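## Task

Pick up the wine glass standing on the table and hang it inverted on the rack so that its stem sits deep in a vacant curl and the glass touches only the wire. The task fails if the glass is thrown, dropped, or slides in the grip by more than about a thumb's length. Every glass counts as fragile: striking anything it was not already in contact with about as hard as a thumb-length drop may fail the task, and a glass on its foot that tips over while no hand holds it does fail it. The rack must stay upright and the glasses already hanging must still hang straight in their curls. The result must hold without the robot's help, so open the gripper and pull the hand away at the end.

## Robot and tools

ROBOT AND FRAME. Two arms, left_arm and right_arm, each with a parallel two-finger gripper and a wrist camera. All poses use one scene frame: origin on the table surface midway between the arms, +x out across the table, +z up, left_arm on the +y side (base near (+0.019, +0.226, 0)), right_arm on the -y side (base near (+0.043, -0.300, 0)). The arm names do not refer to sides of any image. In a gripper's own axes the fingers point along +z and close along y. end_effector_position is the spot between the finger pads, just under 1 cm behind the tips.

ROW FORMAT. Every motion command is a row of 16 numbers: left_arm x, y, z, qw, qx, qy, qz, opening, then the same eight for right_arm. Both halves are always required even if one arm is idle. x, y, z are an absolute target position in metres in the scene frame; qw..qz an absolute orientation quaternion, w first. Opening runs from -1 (closed) to +1 (fully open, 0.087 m). To hold an arm still, resend the exact pose from the last result before it stopped, plus its wanted opening. To keep an orientation fixed, repeat the same quaternion you chose rather than copying the reported one, which drifts.

execute_actions: argument actions is a list of zero or one item; optional pictures (true/false). Empty list: just returns the state. An item with rows (1 to 15 rows) and steps (1 to 15, default 15; each step is 1/30 s) applies one row per step, repeating the last row if steps exceed rows. An item with only steps (up to 300) is a wait measured from the previous result, thinking time included. A refused call sends nothing. A target more than 0.6 m from the arm's last reported position along any gripper axis is refused.

move: target is one 16-number row of absolute poses as above; speed is the path's top speed in m/s, 0.002 to 0.5 (default 0.25), with rotation capped at twice that in rad/s. Each gripper follows a straight line toward its pose; both finish together, lasting 0.5 to 10 s (cut off at 10 s). Paths ignore obstacles and the other arm. The opening is applied at the start. Hands lag and may overshoot the speed, most with the arm stretched. The result adds a move: line giving the ending (done, off_target, moving, held, fault) and limits (paced = pose clipped; held = some steps blocked, after which the arm may jump fast), plus each gripper's distance to its target.

wait: seconds, 0 to 10; nothing new is commanded.

zoom_image: camera (cam_head_left, cam_head_right, cam_high, cam_low, cam_left_wrist, cam_right_wrist) and region [x0, y0, x1, y1] in pixels of that camera's latest image, top-left origin, at most 504 by 504. All images are 504x504. Calibrations (intrinsics, distortion, world-to-camera transforms) are provided per camera and may be off by a few degrees and millimetres.

read_manual: only returns licence text; moves nothing. finished_scene: pass the current scene number; it ends the scene permanently and reports success.

CONTROL BEHAVIOUR. Each step, the commanded pose is clipped to 70 mm and 16 degrees from the measured one, then solved by damped IK favouring position over orientation. After an action ends, an arm only continues to its last clipped pose, so long moves need follow-up commands; check the reported pose. Joint friction may leave the hand up to about 31 mm short, and very small corrections may do nothing. Printed hand positions can be wrong, more at long reach. The simulation keeps running while you compose a reply.

RESULT LINES. The state line lists each gripper's position and quaternion. grip_measured is finger opening on the command scale; the last Joint positions value is opening in metres (readings may be off by ~1 mm). A Hand target line shows where the controller is currently driving each gripper. pose unreachable means the clearance check altered or blocked that arm's command; HELD marks blocked steps. Joint torques include offsets and noise. MOTOR HOT warns at 75 °C; at 90 °C the arm halts 10 s; at 100 °C it goes limp and falls. FAULT lines report stops. Joint ranges (rad): waist -2.618..3.054, shoulder 0..3.142, elbow 0..3.142, wrist pitch and yaw -1.571..1.571, wrist roll -2.094..2.094.

GRASPING. To hold something, command an opening below grip_measured: about 0.02 lower for a firm grip, less for a gentle one. Pads push up to about 20 N; a fast close squeezes harder.

CAUTIONS. Approach glasses slowly; contact force grows with speed and with how far the target lies past the contact. Do not knock glasses over, drop or let one slide more than a couple of centimetres in the grip, jolt the rack or the hanging glasses, push anything off the table, or let the arms collide. Loose objects may occasionally get a small shove. At the end open the gripper and retract so the glass hangs unaided.

Each tool is called as name(argument=value, ...) on one line, values as JSON.

## Session

execute_actions(actions=[])

Scene clock: 0.00 s of 4800.00 s.
left_arm: end_effector_position=(+0.3527, +0.4367, +0.3303) grip_measured=+0.999 end_effector_quat_wxyz=(+0.269, -0.193, +0.675, +0.659) | right_arm: end_effector_position=(+0.0633, +0.0023, +0.1193) grip_measured=+1.000 end_effector_quat_wxyz=(-0.020, -0.548, +0.836, -0.039)
Joint positions: left_arm=[-0.089  1.588  1.232  0.427 -1.368  0.974  0.087] | right_arm=[ 1.378  1.924  1.698 -1.43   0.017  0.313  0.087]
Joint velocities: left_arm=[ 0.022  0.002  0.007 -0.037 -0.11   0.037  0.002] | right_arm=[-0.027  0.022  0.002  0.007 -0.007 -0.022  0.   ]
Joint torques (N m, as the arm reports them, + toward a larger angle): no reading
Hand target (left_arm): +0.353, +0.437, +0.330; +0.269, -0.193, +0.675, +0.659
Hand target (right_arm): +0.063, +0.002, +0.119; -0.020, -0.548, +0.836, -0.039

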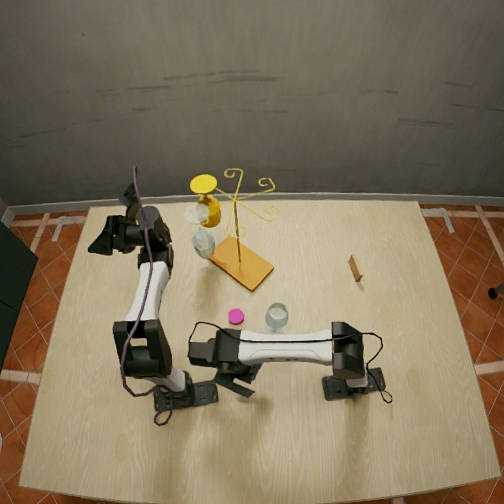

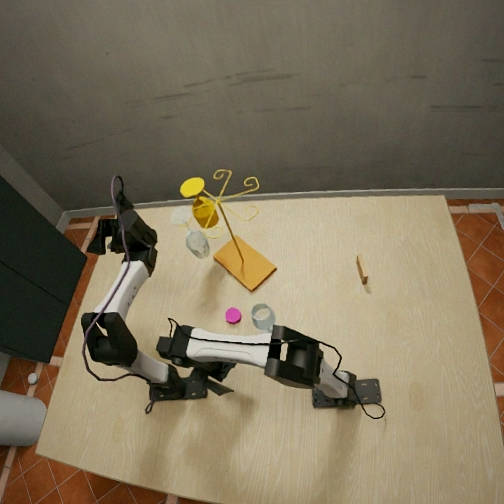

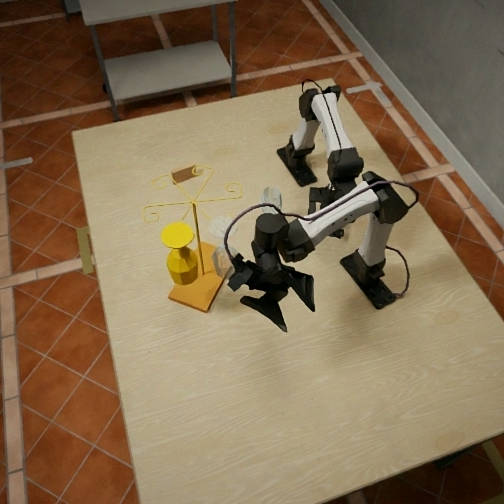

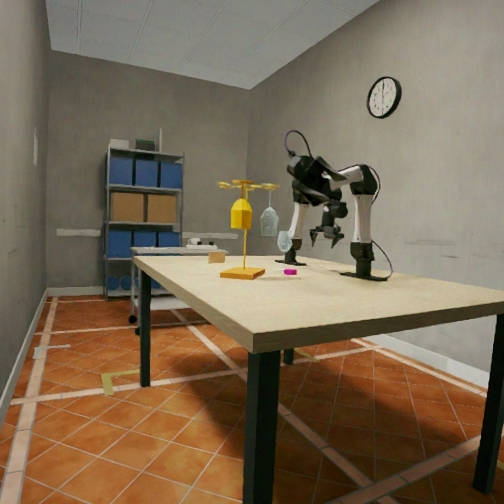

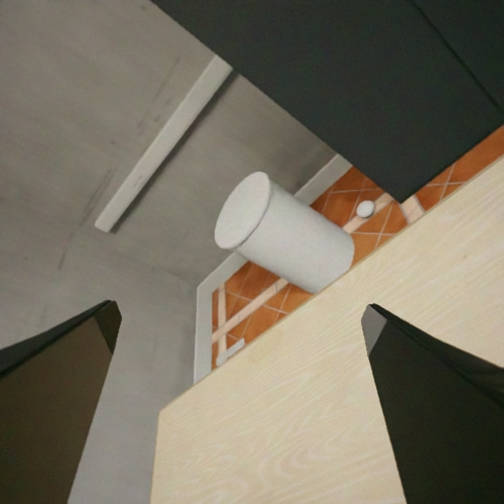

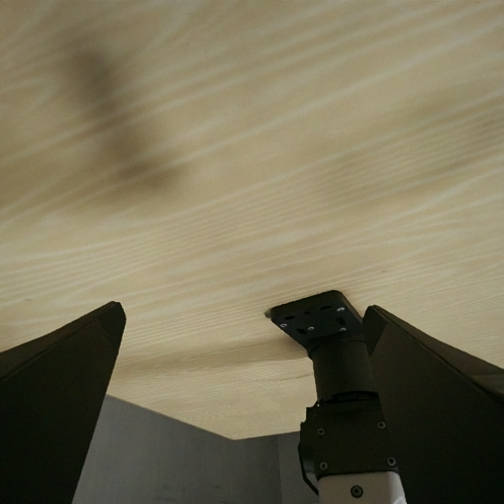

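move(target=[0.15,0.5,0.33,0.269,-0.193,0.675,0.659,1,0.1,-0.1,0.35,0,-0.548,0.836,0,1])

move(target=[0.15,0.5,0.33,0.269,-0.193,0.675,0.659,1,0.25,-0.4,0.3,0,0,1,0,1])

zoom_image(camera="cam_head_left", region=[160,150,360,350])

zoom_image(camera="cam_high", region=[120,140,320,340])

zoom_image(camera="cam_low", region=[190,160,330,300])

Scene clock: 7.90 s of 4800.00 s.
left_arm: end_effector_position=(+0.1528, +0.4964, +0.3284) grip_measured=+0.999 end_effector_quat_wxyz=(+0.265, -0.192, +0.677, +0.660) | right_arm: end_effector_position=(+0.1008, -0.1008, +0.3486) grip_measured=+1.000 end_effector_quat_wxyz=(+0.272, -0.505, +0.787, +0.226)
Joint positions: left_arm=[ 0.375  0.875  0.772  0.12  -0.909  0.925  0.087] | right_arm=[ 1.173  1.199  1.898 -1.546  0.002  0.126  0.087]
Joint velocities: left_arm=[ 0.007 -0.007  0.007 -0.081  0.066 -0.051  0.   ] | right_arm=[-0.017  0.007  0.007 -0.051  0.007  0.007  0.   ]
Joint torques (N m, as the arm reports them, + toward a larger angle): left_arm=[ 0.33 -2.81  7.86  1.39  0.17 -0.02] | right_arm=[-0.36 -1.28  6.43  1.23  0.    0.03]
Hand target (left_arm): +0.150, +0.496, +0.327; +0.269, -0.194, +0.676, +0.658
Hand target (right_arm): +0.100, -0.104, +0.349; +0.267, -0.509, +0.787, +0.223
Off the commanded pose (left_arm): 0.005 m, 0 deg.
Off the commanded pose (right_arm): 0.002 m, 41 deg; orientation clipped at the last step of the last action.
joint sent to its limit (right arm) — the command would take joint 4 (wrist pitch) past its lower limit, so that joint was sent only as far as its limit.
After step 90, 3.17 s passed at rest.
move: off_target (right_arm); limits=paced
camera_calibration (this result's frames):
cam_left_wrist: T_world_to_cam=[[0.626166, -0.0539792, -0.777819, 0.178676], [-0.574815, -0.705974, -0.413749, 0.594332], [-0.526786, 0.706178, -0.473085, 0.0232571], [0, 0, 0, 1]] pos_world=[0.242001, 0.412804, 0.395884]
cam_right_wrist: T_world_to_cam=[[0.923399, -0.373053, -0.0903632, -0.10351], [-0.358346, -0.922204, 0.145356, -0.0847061], [-0.137559, -0.10184, -0.985244, 0.489534], [0, 0, 0, 1]] pos_world=[0.132567, -0.0668768, 0.485269]

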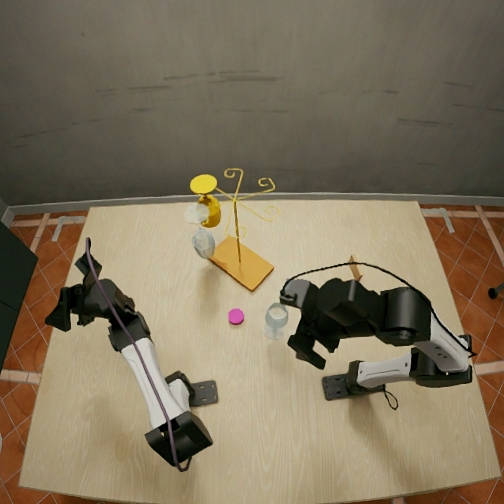

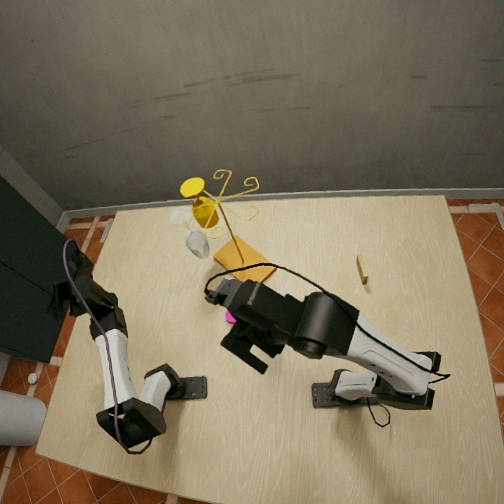

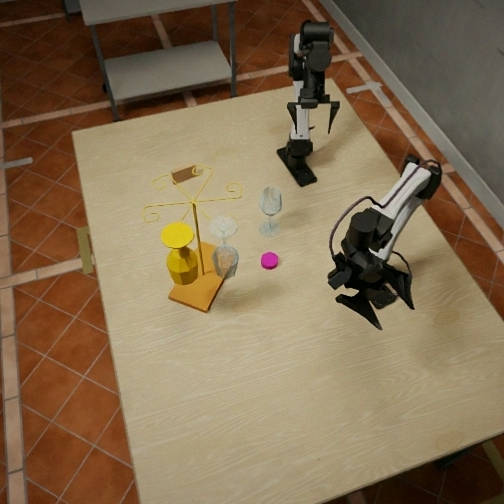

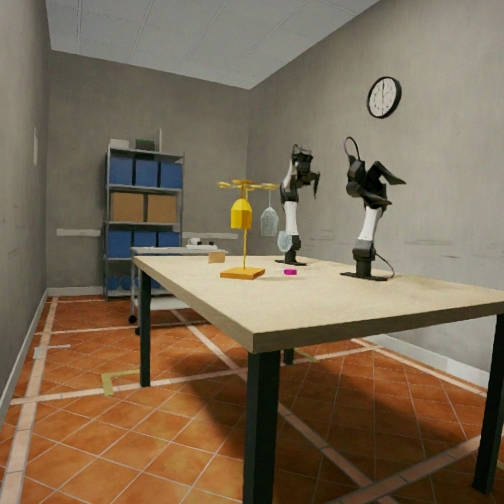

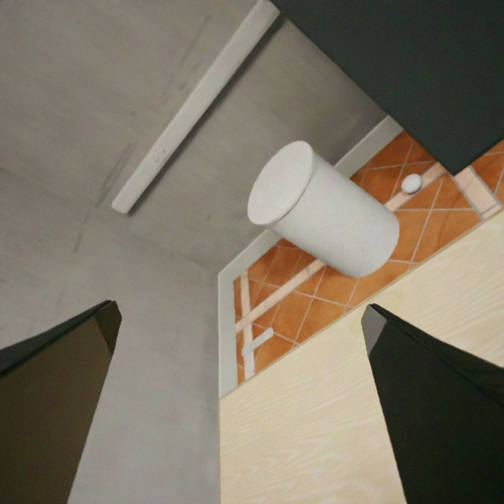

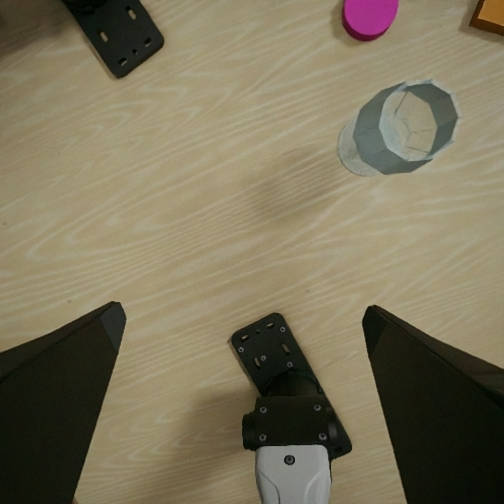

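Scene clock: 11.27 s of 4800.00 s.
left_arm: end_effector_position=(+0.1513, +0.4993, +0.3284) grip_measured=+0.999 end_effector_quat_wxyz=(+0.266, -0.192, +0.677, +0.659) | right_arm: end_effector_position=(+0.2513, -0.3965, +0.2958) grip_measured=+1.000 end_effector_quat_wxyz=(+0.223, -0.007, +0.970, -0.095)
Joint positions: left_arm=[ 0.394  0.875  0.772  0.12  -0.887  0.925  0.087] | right_arm=[-0.447  1.32   1.792 -1.553  0.021 -0.372  0.087]
Joint velocities: left_arm=[-0.007 -0.002  0.002  0.007  0.007 -0.051  0.001] | right_arm=[ 0.012 -0.002  0.017 -0.037 -0.022 -0.022  0.   ]
Joint torques (N m, as the arm reports them, + toward a larger angle): left_arm=[ 0.3  -2.12  8.89  1.45  0.18 -0.01] | right_arm=[ 0.78 -2.62  7.82  0.94  0.17  0.17]
Hand target (left_arm): +0.150, +0.500, +0.330; +0.269, -0.193, +0.675, +0.659
Hand target (right_arm): +0.251, -0.397, +0.300; +0.221, -0.006, +0.970, -0.101
Off the commanded pose (left_arm): 0.002 m, 0 deg.
Off the commanded pose (right_arm): 0.006 m, 28 deg; orientation clipped at the last step of the last action.
joint sent to its limit (right arm) — the command would take joint 4 (wrist pitch) past its lower limit, so that joint was sent only as far as its limit.
move: off_target (right_arm); limits=paced
camera_calibration (this result's frames):
cam_left_wrist: T_world_to_cam=[[0.625908, -0.0549287, -0.77796, 0.18037], [-0.57624, -0.704749, -0.413855, 0.595187], [-0.525534, 0.707327, -0.47276, 0.0195808], [0, 0, 0, 1]] pos_world=[0.240366, 0.415515, 0.395899]
cam_right_wrist: T_world_to_cam=[[-0.0166266, -0.984438, 0.174945, -0.442153], [-0.913513, 0.086086, 0.397597, 0.168957], [-0.40647, -0.153204, -0.900728, 0.450328], [0, 0, 0, 1]] pos_world=[0.330038, -0.380825, 0.415799]

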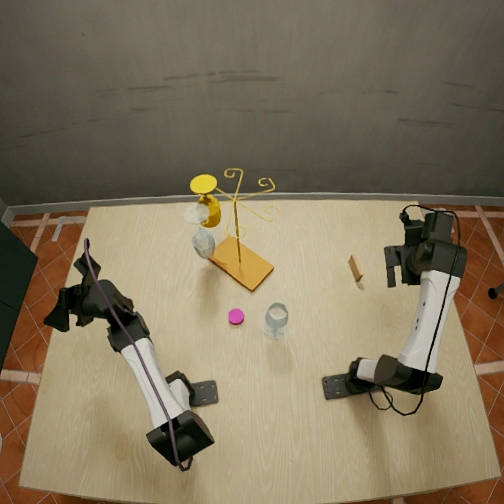

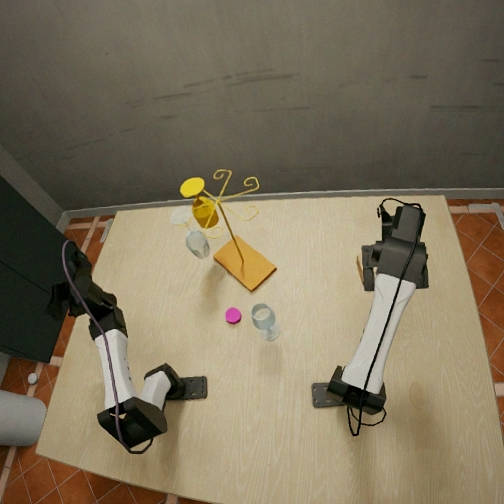

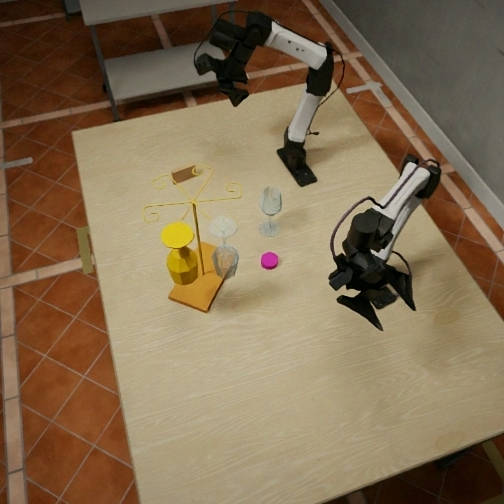

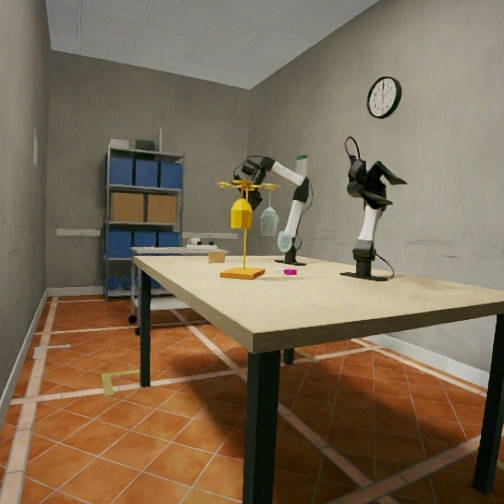

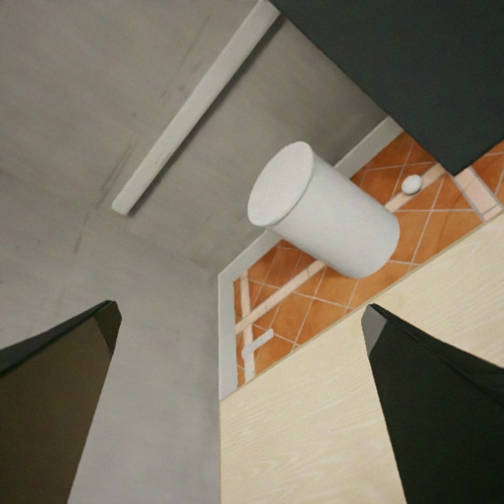

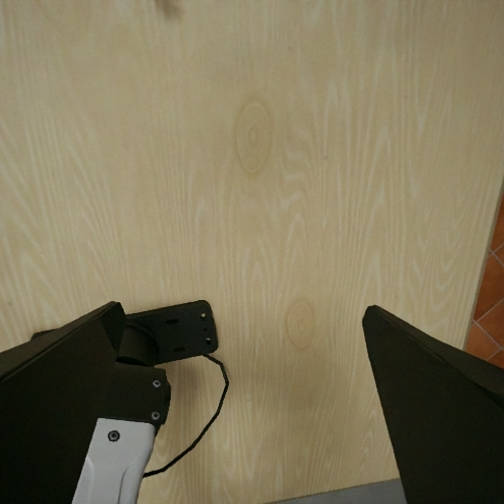

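Region (160, 150, 360, 350) of cam_head_left's 504x504 image, scaled by 2.520, with more detail than that image has.

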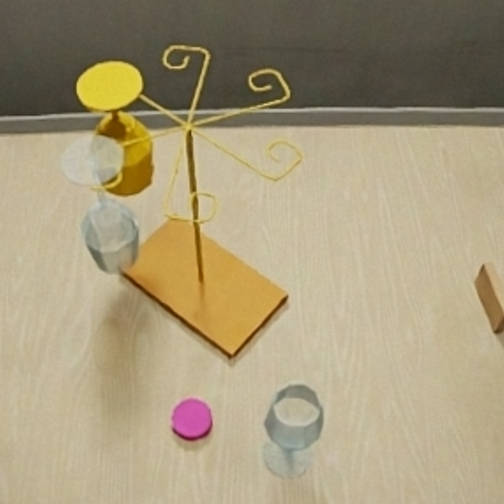

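Region (120, 140, 320, 340) of cam_high's 504x504 image, scaled by 2.520, with more detail than that image has.

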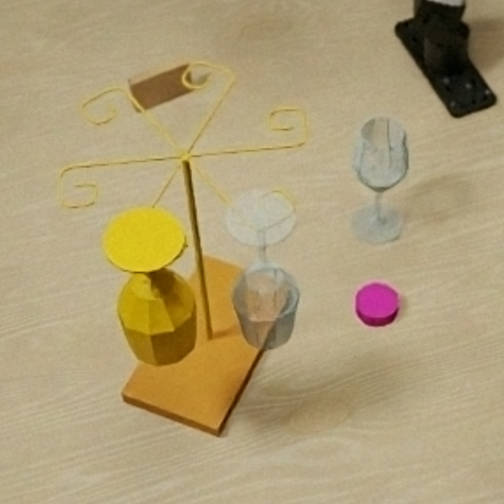

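Region (190, 160, 330, 300) of cam_low's 504x504 image, scaled by 3.600, with more detail than that image has.

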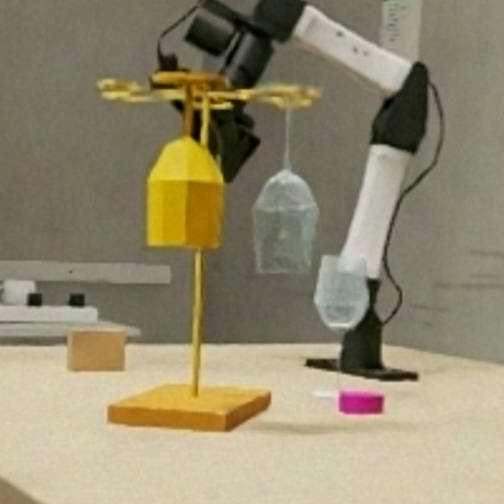

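move(target=[0.15,0.5,0.33,0.269,-0.193,0.675,0.659,1,0.23,-0.17,0.125,0.521,-0.478,0.478,0.521,1])

Scene clock: 33.47 s of 4800.00 s.
left_arm: end_effector_position=(+0.1513, +0.4993, +0.3284) grip_measured=+0.999 end_effector_quat_wxyz=(+0.266, -0.191, +0.677, +0.659) | right_arm: end_effector_position=(+0.2353, -0.1727, +0.1283) grip_measured=+1.000 end_effector_quat_wxyz=(+0.518, -0.470, +0.572, +0.429)
Joint positions: left_arm=[ 0.394  0.875  0.772  0.12  -0.887  0.925  0.087] | right_arm=[-0.343  1.431  0.673 -1.348 -1.46  -2.104  0.087]
Joint velocities: left_arm=[ 0.002 -0.022  0.007 -0.037 -0.037 -0.022 -0.   ] | right_arm=[-0.002  0.027 -0.022  0.022  0.007 -0.051  0.   ]
Joint torques (N m, as the arm reports them, + toward a larger angle): left_arm=[ 0.32 -2.1   8.9   1.45  0.18 -0.01] | right_arm=[ 0.62 -2.69  2.48 -0.42 -0.61  0.03]
Hand target (left_arm): +0.150, +0.500, +0.330; +0.269, -0.193, +0.675, +0.659
Hand target (right_arm): +0.233, -0.170, +0.123; +0.520, -0.466, +0.570, +0.434
Off the commanded pose (left_arm): 0.002 m, 0 deg.
Off the commanded pose (right_arm): 0.007 m, 15 deg.
joint sent to its limit (right arm) — the command would take joint 6 (wrist roll) past its lower limit, so that joint was sent only as far as its limit.
After step 90, 14.50 s passed at rest.
move: off_target (right_arm); limits=paced
camera_calibration (this result's frames):
cam_left_wrist: T_world_to_cam=[[0.625885, -0.0551631, -0.777962, 0.18045], [-0.576511, -0.704527, -0.413857, 0.595161], [-0.525266, 0.70753, -0.472755, 0.0194693], [0, 0, 0, 1]] pos_world=[0.240402, 0.415486, 0.395899]
cam_right_wrist: T_world_to_cam=[[0.984891, -0.173176, -0.000922047, -0.265819], [-0.142653, -0.808258, -0.571287, -0.00986509], [0.0981876, 0.562786, -0.82075, 0.321893], [0, 0, 0, 1]] pos_world=[0.228789, -0.235164, 0.258313]

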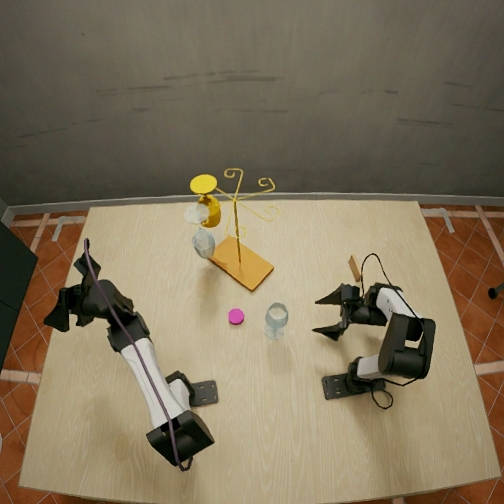

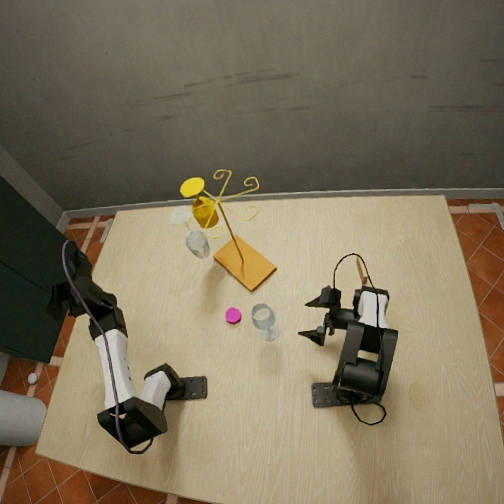

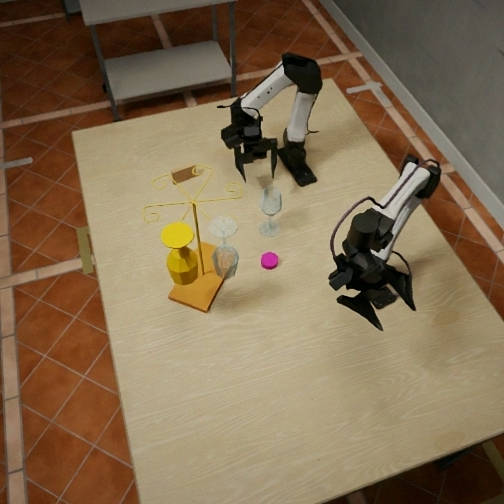

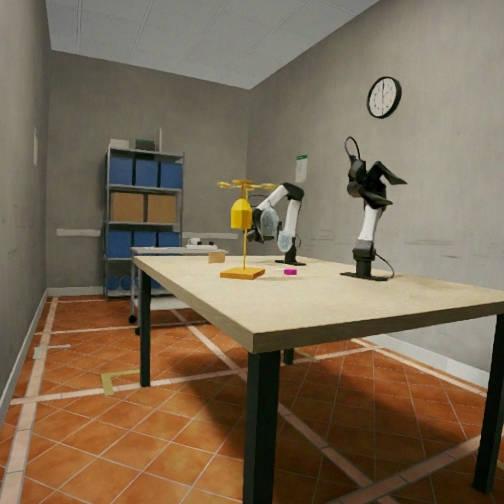

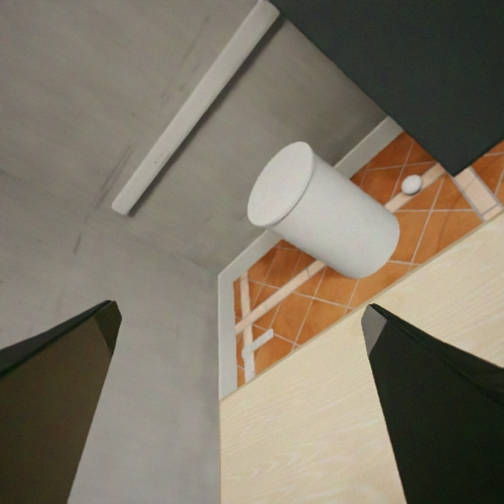

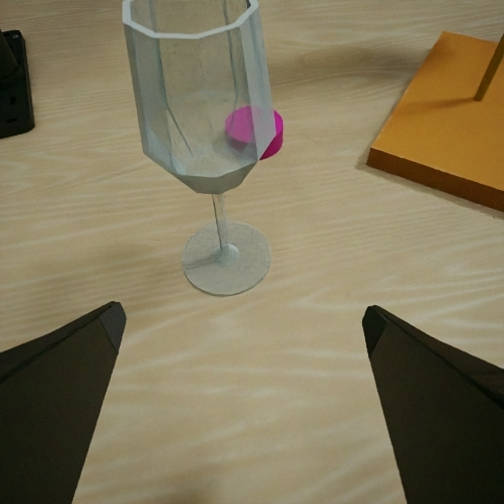

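move(target=[0.15,0.5,0.33,0.269,-0.193,0.675,0.659,1,0.245,-0.11,0.125,0.486,-0.513,0.513,0.486,1], speed=0.08)

move(target=[0.15,0.5,0.33,0.269,-0.193,0.675,0.659,1,0.24,-0.05,0.125,0.42,-0.575,0.44,0.546,1], speed=0.05)

Scene clock: 38.27 s of 4800.00 s.
left_arm: end_effector_position=(+0.1514, +0.4993, +0.3284) grip_measured=+0.999 end_effector_quat_wxyz=(+0.266, -0.191, +0.677, +0.659) | right_arm: end_effector_position=(+0.2375, -0.1131, +0.1224) grip_measured=+1.000 end_effector_quat_wxyz=(+0.471, -0.515, +0.495, +0.518)
Joint positions: left_arm=[ 0.394  0.875  0.772  0.12  -0.887  0.925  0.087] | right_arm=[-0.033  1.55   0.73  -1.001 -1.55  -1.794  0.087]
Joint velocities: left_arm=[-0.007  0.002 -0.007 -0.007  0.037  0.007  0.   ] | right_arm=[-0.007 -0.012 -0.002  0.066  0.037  0.095  0.   ]
Joint torques (N m, as the arm reports them, + toward a larger angle): left_arm=[ 0.31 -2.11  8.89  1.45  0.18 -0.01] | right_arm=[ 0.82 -4.22  6.9  -0.05 -0.65  0.13]
Hand target (left_arm): +0.150, +0.500, +0.330; +0.269, -0.193, +0.675, +0.659
Hand target (right_arm): +0.244, -0.110, +0.126; -0.479, +0.520, -0.484, -0.515
Off the commanded pose (left_arm): 0.002 m, 0 deg.
Off the commanded pose (right_arm): 0.008 m, 5 deg.
After step 90, 0.17 s passed at rest.
move: off_target (right_arm)
camera_calibration (this result's frames):
cam_left_wrist: T_world_to_cam=[[0.625861, -0.0553975, -0.777965, 0.180531], [-0.576781, -0.704304, -0.413859, 0.595135], [-0.524997, 0.707733, -0.472749, 0.0193578], [0, 0, 0, 1]] pos_world=[0.240438, 0.415457, 0.3959]
cam_right_wrist: T_world_to_cam=[[0.996281, 0.0832628, -0.0221572, -0.228822], [0.0506256, -0.773789, -0.631417, 0.000619743], [-0.0697185, 0.627947, -0.775127, 0.324951], [0, 0, 0, 1]] pos_world=[0.250594, -0.18452, 0.2472]

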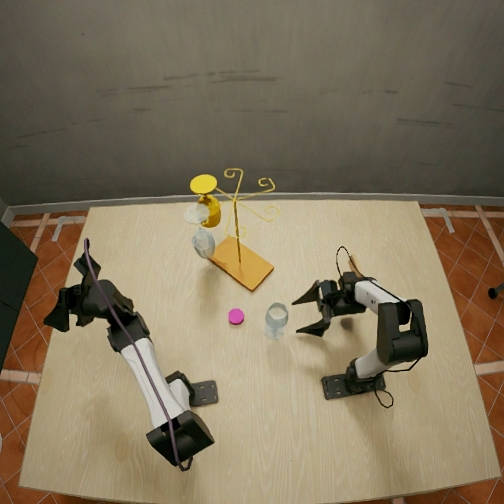

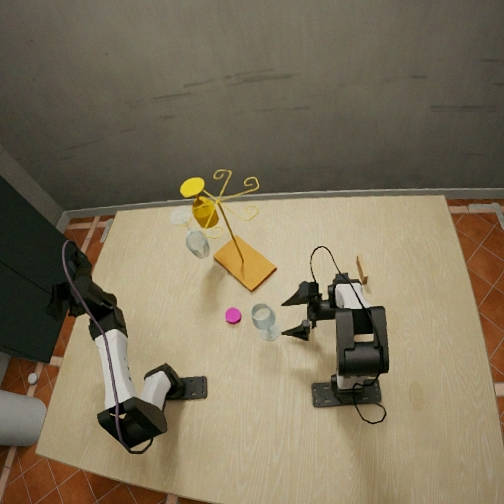

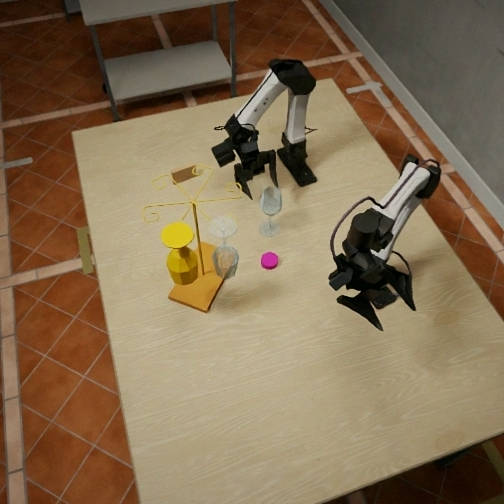

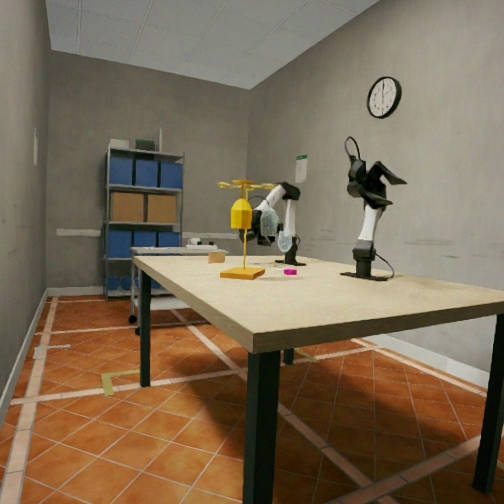

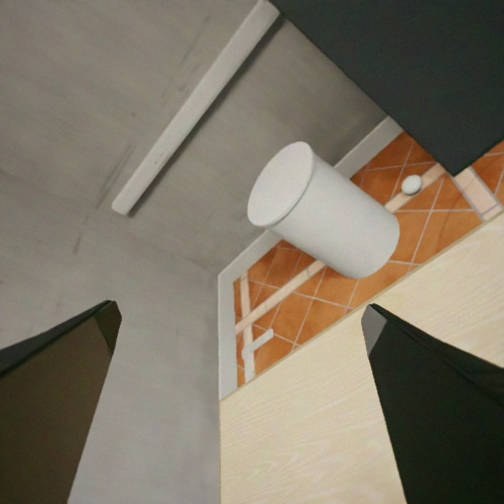

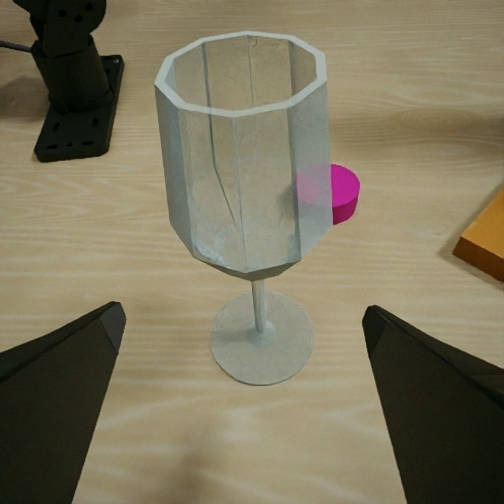

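Scene clock: 40.53 s of 4800.00 s.
left_arm: end_effector_position=(+0.1514, +0.4993, +0.3284) grip_measured=+0.999 end_effector_quat_wxyz=(+0.266, -0.191, +0.677, +0.659) | right_arm: end_effector_position=(+0.2338, -0.0542, +0.1255) grip_measured=+1.000 end_effector_quat_wxyz=(-0.405, +0.574, -0.425, -0.571)
Joint positions: left_arm=[ 0.394  0.875  0.772  0.12  -0.887  0.925  0.087] | right_arm=[ 0.221  1.671  0.882 -0.827 -1.55  -1.595  0.087]
Joint velocities: left_arm=[ 0.007 -0.007 -0.017  0.007  0.022 -0.007 -0.001] | right_arm=[-0.002 -0.007 -0.017  0.066  0.022  0.051  0.   ]
Joint torques (N m, as the arm reports them, + toward a larger angle): left_arm=[ 0.32 -2.1   8.9   1.46  0.17 -0.01] | right_arm=[ 0.66 -5.3   7.25  0.28 -0.5   0.11]
Hand target (left_arm): +0.150, +0.500, +0.330; +0.269, -0.193, +0.675, +0.659
Hand target (right_arm): +0.240, -0.050, +0.126; -0.407, +0.582, -0.418, -0.566
Off the commanded pose (left_arm): 0.002 m, 0 deg.
Off the commanded pose (right_arm): 0.007 m, 4 deg.
move: off_target (right_arm)
camera_calibration (this result's frames):
cam_left_wrist: T_world_to_cam=[[0.625861, -0.0553975, -0.777965, 0.180531], [-0.576781, -0.704304, -0.413859, 0.595135], [-0.524997, 0.707733, -0.472749, 0.0193578], [0, 0, 0, 1]] pos_world=[0.240438, 0.415457, 0.3959]
cam_right_wrist: T_world_to_cam=[[0.944825, 0.327182, -0.0160256, -0.205499], [0.244297, -0.736376, -0.630928, 0.0050061], [-0.218229, 0.592201, -0.775676, 0.322922], [0, 0, 0, 1]] pos_world=[0.263409, -0.120313, 0.250348]

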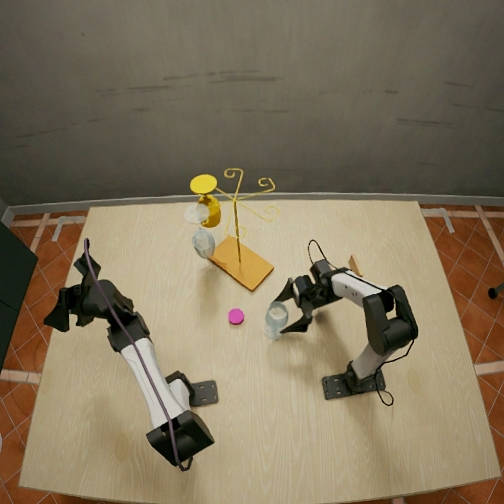

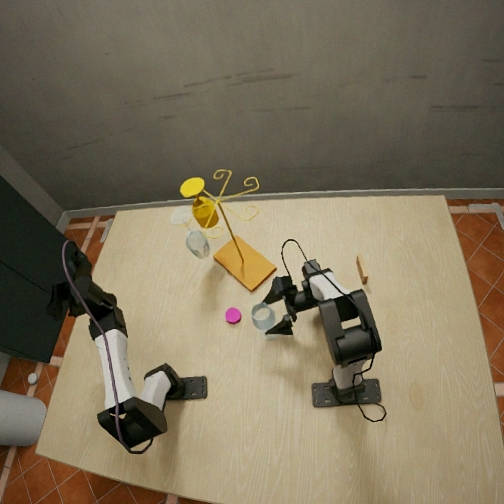

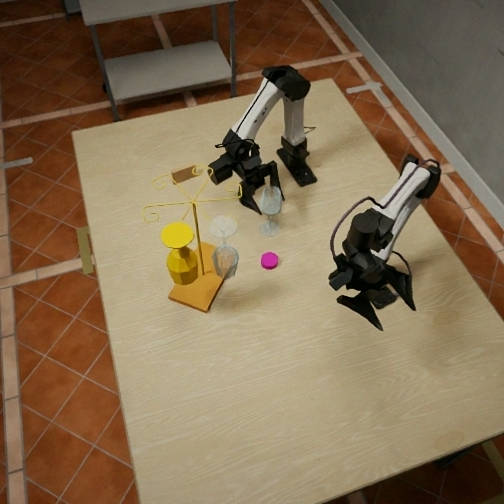

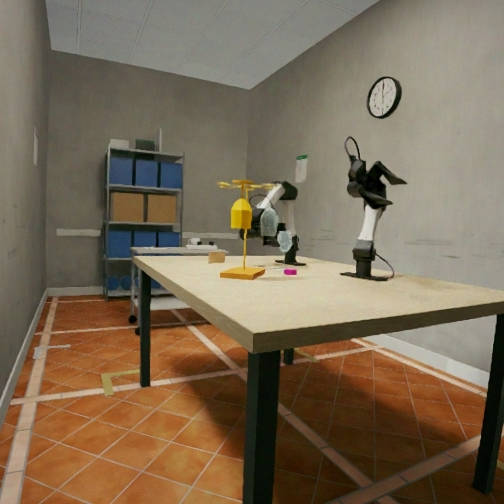

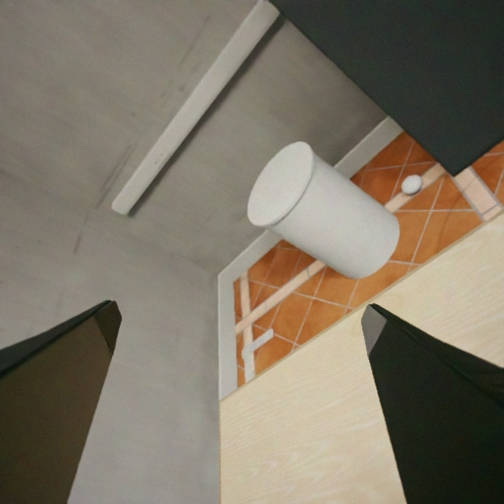

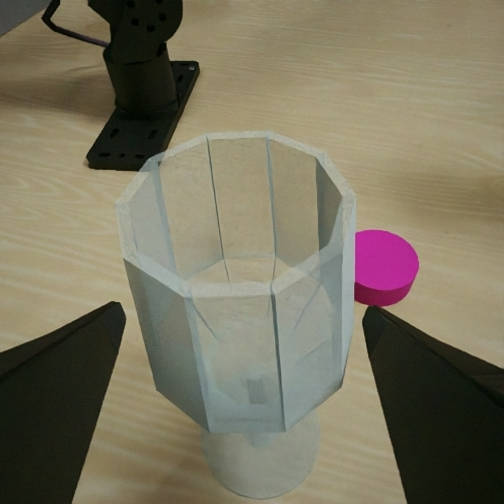

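A bit deeper, then close.

move(target=[0.15,0.5,0.33,0.269,-0.193,0.675,0.659,1,0.233,-0.032,0.125,0.385,-0.595,0.395,0.585,1], speed=0.04)

move(target=[0.15,0.5,0.33,0.269,-0.193,0.675,0.659,1,0.233,-0.032,0.125,0.385,-0.595,0.395,0.585,0.4])

Scene clock: 43.80 s of 4800.00 s.
left_arm: end_effector_position=(+0.1514, +0.4993, +0.3284) grip_measured=+0.999 end_effector_quat_wxyz=(+0.266, -0.191, +0.677, +0.659) | right_arm: end_effector_position=(+0.2288, -0.0359, +0.1233) grip_measured=+1.000 end_effector_quat_wxyz=(-0.384, +0.589, -0.405, -0.585)
Joint positions: left_arm=[ 0.394  0.875  0.772  0.12  -0.887  0.925  0.087] | right_arm=[ 0.292  1.722  0.932 -0.814 -1.55  -1.584  0.087]
Joint velocities: left_arm=[ 0.017 -0.002 -0.007 -0.051  0.007 -0.007  0.   ] | right_arm=[ 0.017 -0.002  0.012 -0.051 -0.095 -0.022  0.   ]
Joint torques (N m, as the arm reports them, + toward a larger angle): left_arm=[ 0.32 -2.1   8.91  1.45  0.17 -0.01] | right_arm=[ 0.83 -5.31  7.67  0.07 -0.6   0.1 ]
Hand target (left_arm): +0.150, +0.500, +0.330; +0.269, -0.193, +0.675, +0.659
Hand target (right_arm): +0.233, -0.032, +0.125; -0.387, +0.593, -0.396, -0.584
Off the commanded pose (left_arm): 0.002 m, 0 deg.
Off the commanded pose (right_arm): 0.006 m, 1 deg.
move: done
camera_calibration (this result's frames):
cam_left_wrist: T_world_to_cam=[[0.625861, -0.0553975, -0.777965, 0.180531], [-0.576781, -0.704304, -0.413859, 0.595135], [-0.524997, 0.707733, -0.472749, 0.0193578], [0, 0, 0, 1]] pos_world=[0.240438, 0.415457, 0.3959]
cam_right_wrist: T_world_to_cam=[[0.919189, 0.39349, -0.0160235, -0.198499], [0.296006, -0.71716, -0.630921, 0.00710964], [-0.259752, 0.575193, -0.775682, 0.318187], [0, 0, 0, 1]] pos_world=[0.263003, -0.0998126, 0.248117]

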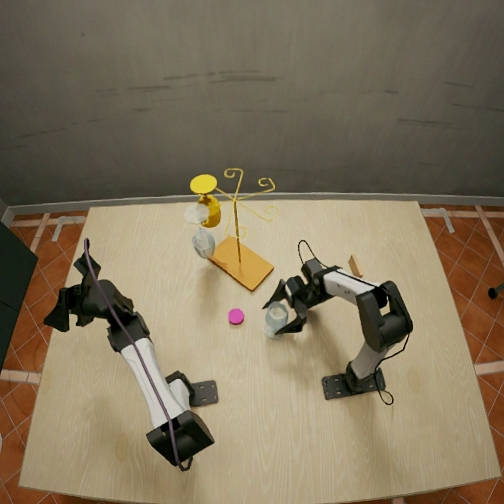

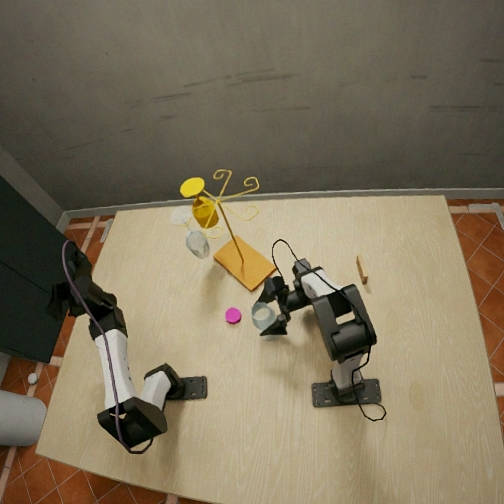

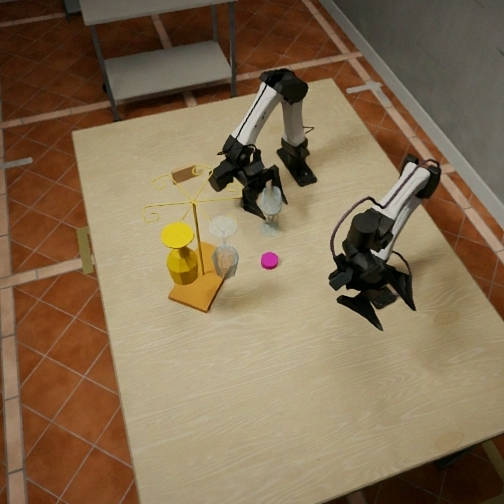

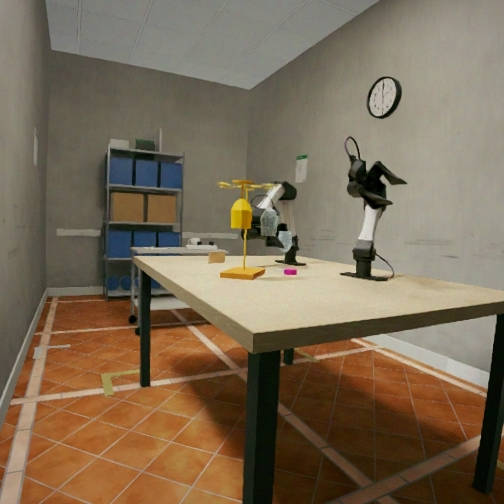

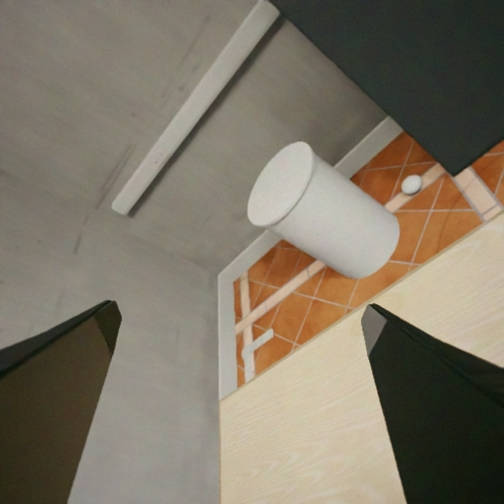

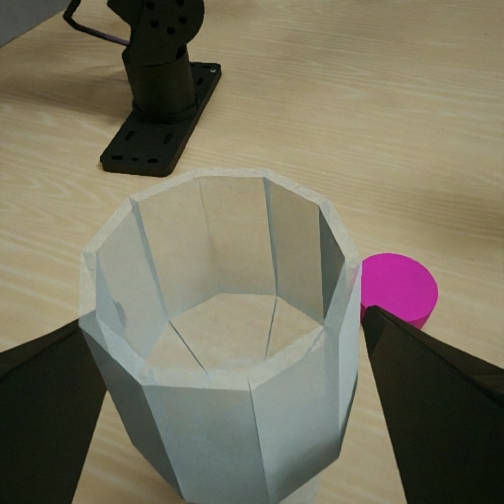

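Scene clock: 44.50 s of 4800.00 s.
left_arm: end_effector_position=(+0.1514, +0.4993, +0.3284) grip_measured=+0.999 end_effector_quat_wxyz=(+0.266, -0.191, +0.677, +0.659) | right_arm: end_effector_position=(+0.2288, -0.0359, +0.1233) grip_measured=+0.563 end_effector_quat_wxyz=(-0.384, +0.589, -0.405, -0.585)
Joint positions: left_arm=[ 0.394  0.875  0.772  0.12  -0.887  0.925  0.087] | right_arm=[ 0.292  1.722  0.932 -0.815 -1.551 -1.585  0.068]
Joint velocities: left_arm=[ 0.017 -0.007  0.012  0.037  0.007  0.081  0.   ] | right_arm=[-0.002 -0.017 -0.002  0.037  0.051  0.037 -0.   ]
Joint torques (N m, as the arm reports them, + toward a larger angle): left_arm=[ 0.31 -2.11  8.9   1.46  0.17 -0.01] | right_arm=[ 0.74 -5.43  7.75  0.07 -0.57  0.02]
Hand target (left_arm): +0.150, +0.500, +0.330; +0.269, -0.193, +0.675, +0.659
Hand target (right_arm): +0.233, -0.032, +0.125; -0.387, +0.594, -0.397, -0.583
Off the commanded pose (left_arm): 0.002 m, 0 deg.
Off the commanded pose (right_arm): 0.006 m, 1 deg.
move: done
camera_calibration (this result's frames):
cam_left_wrist: T_world_to_cam=[[0.625861, -0.0553975, -0.777965, 0.180531], [-0.576781, -0.704304, -0.413859, 0.595135], [-0.524997, 0.707733, -0.472749, 0.0193578], [0, 0, 0, 1]] pos_world=[0.240438, 0.415457, 0.3959]
cam_right_wrist: T_world_to_cam=[[0.919189, 0.393491, -0.0160169, -0.198472], [0.295912, -0.716939, -0.631217, 0.00723192], [-0.259861, 0.575468, -0.775441, 0.318233], [0, 0, 0, 1]] pos_world=[0.262989, -0.0998512, 0.248157]

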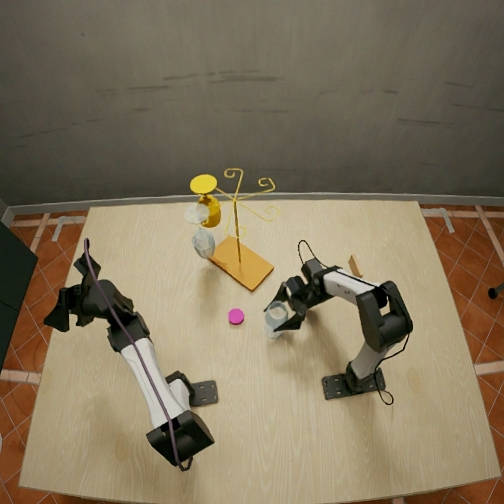

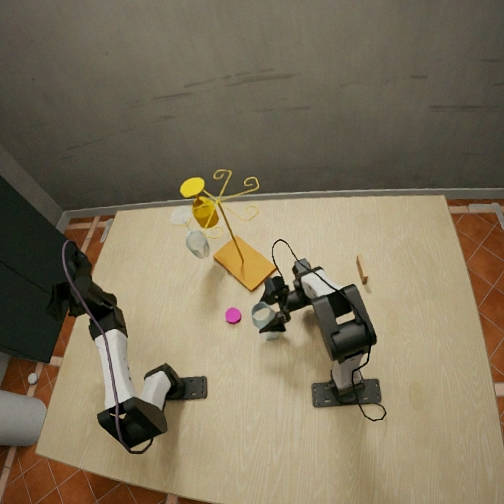

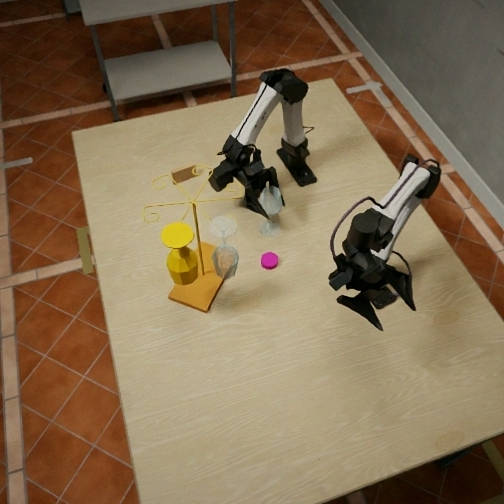

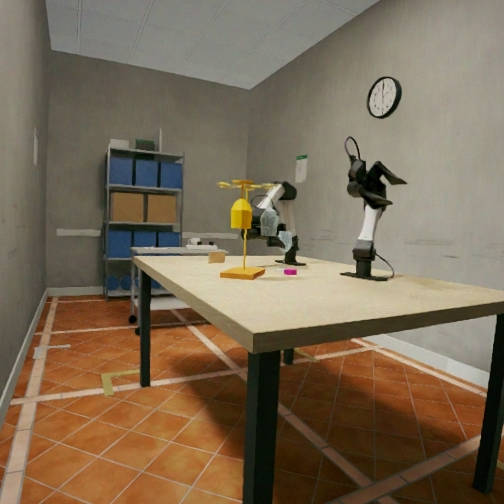

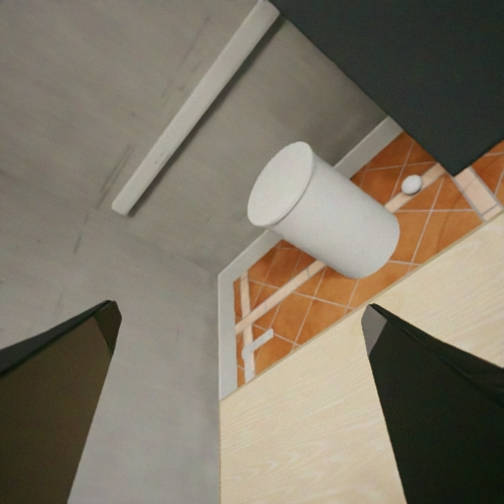

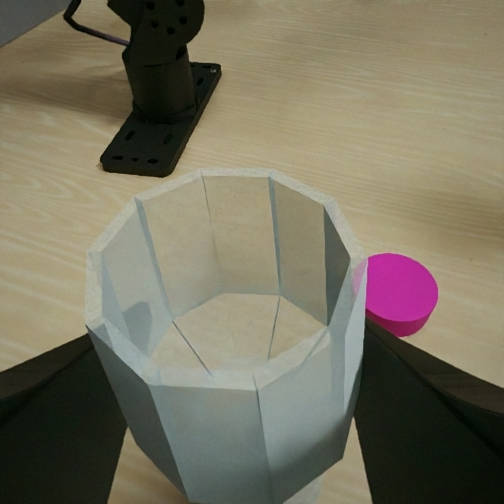

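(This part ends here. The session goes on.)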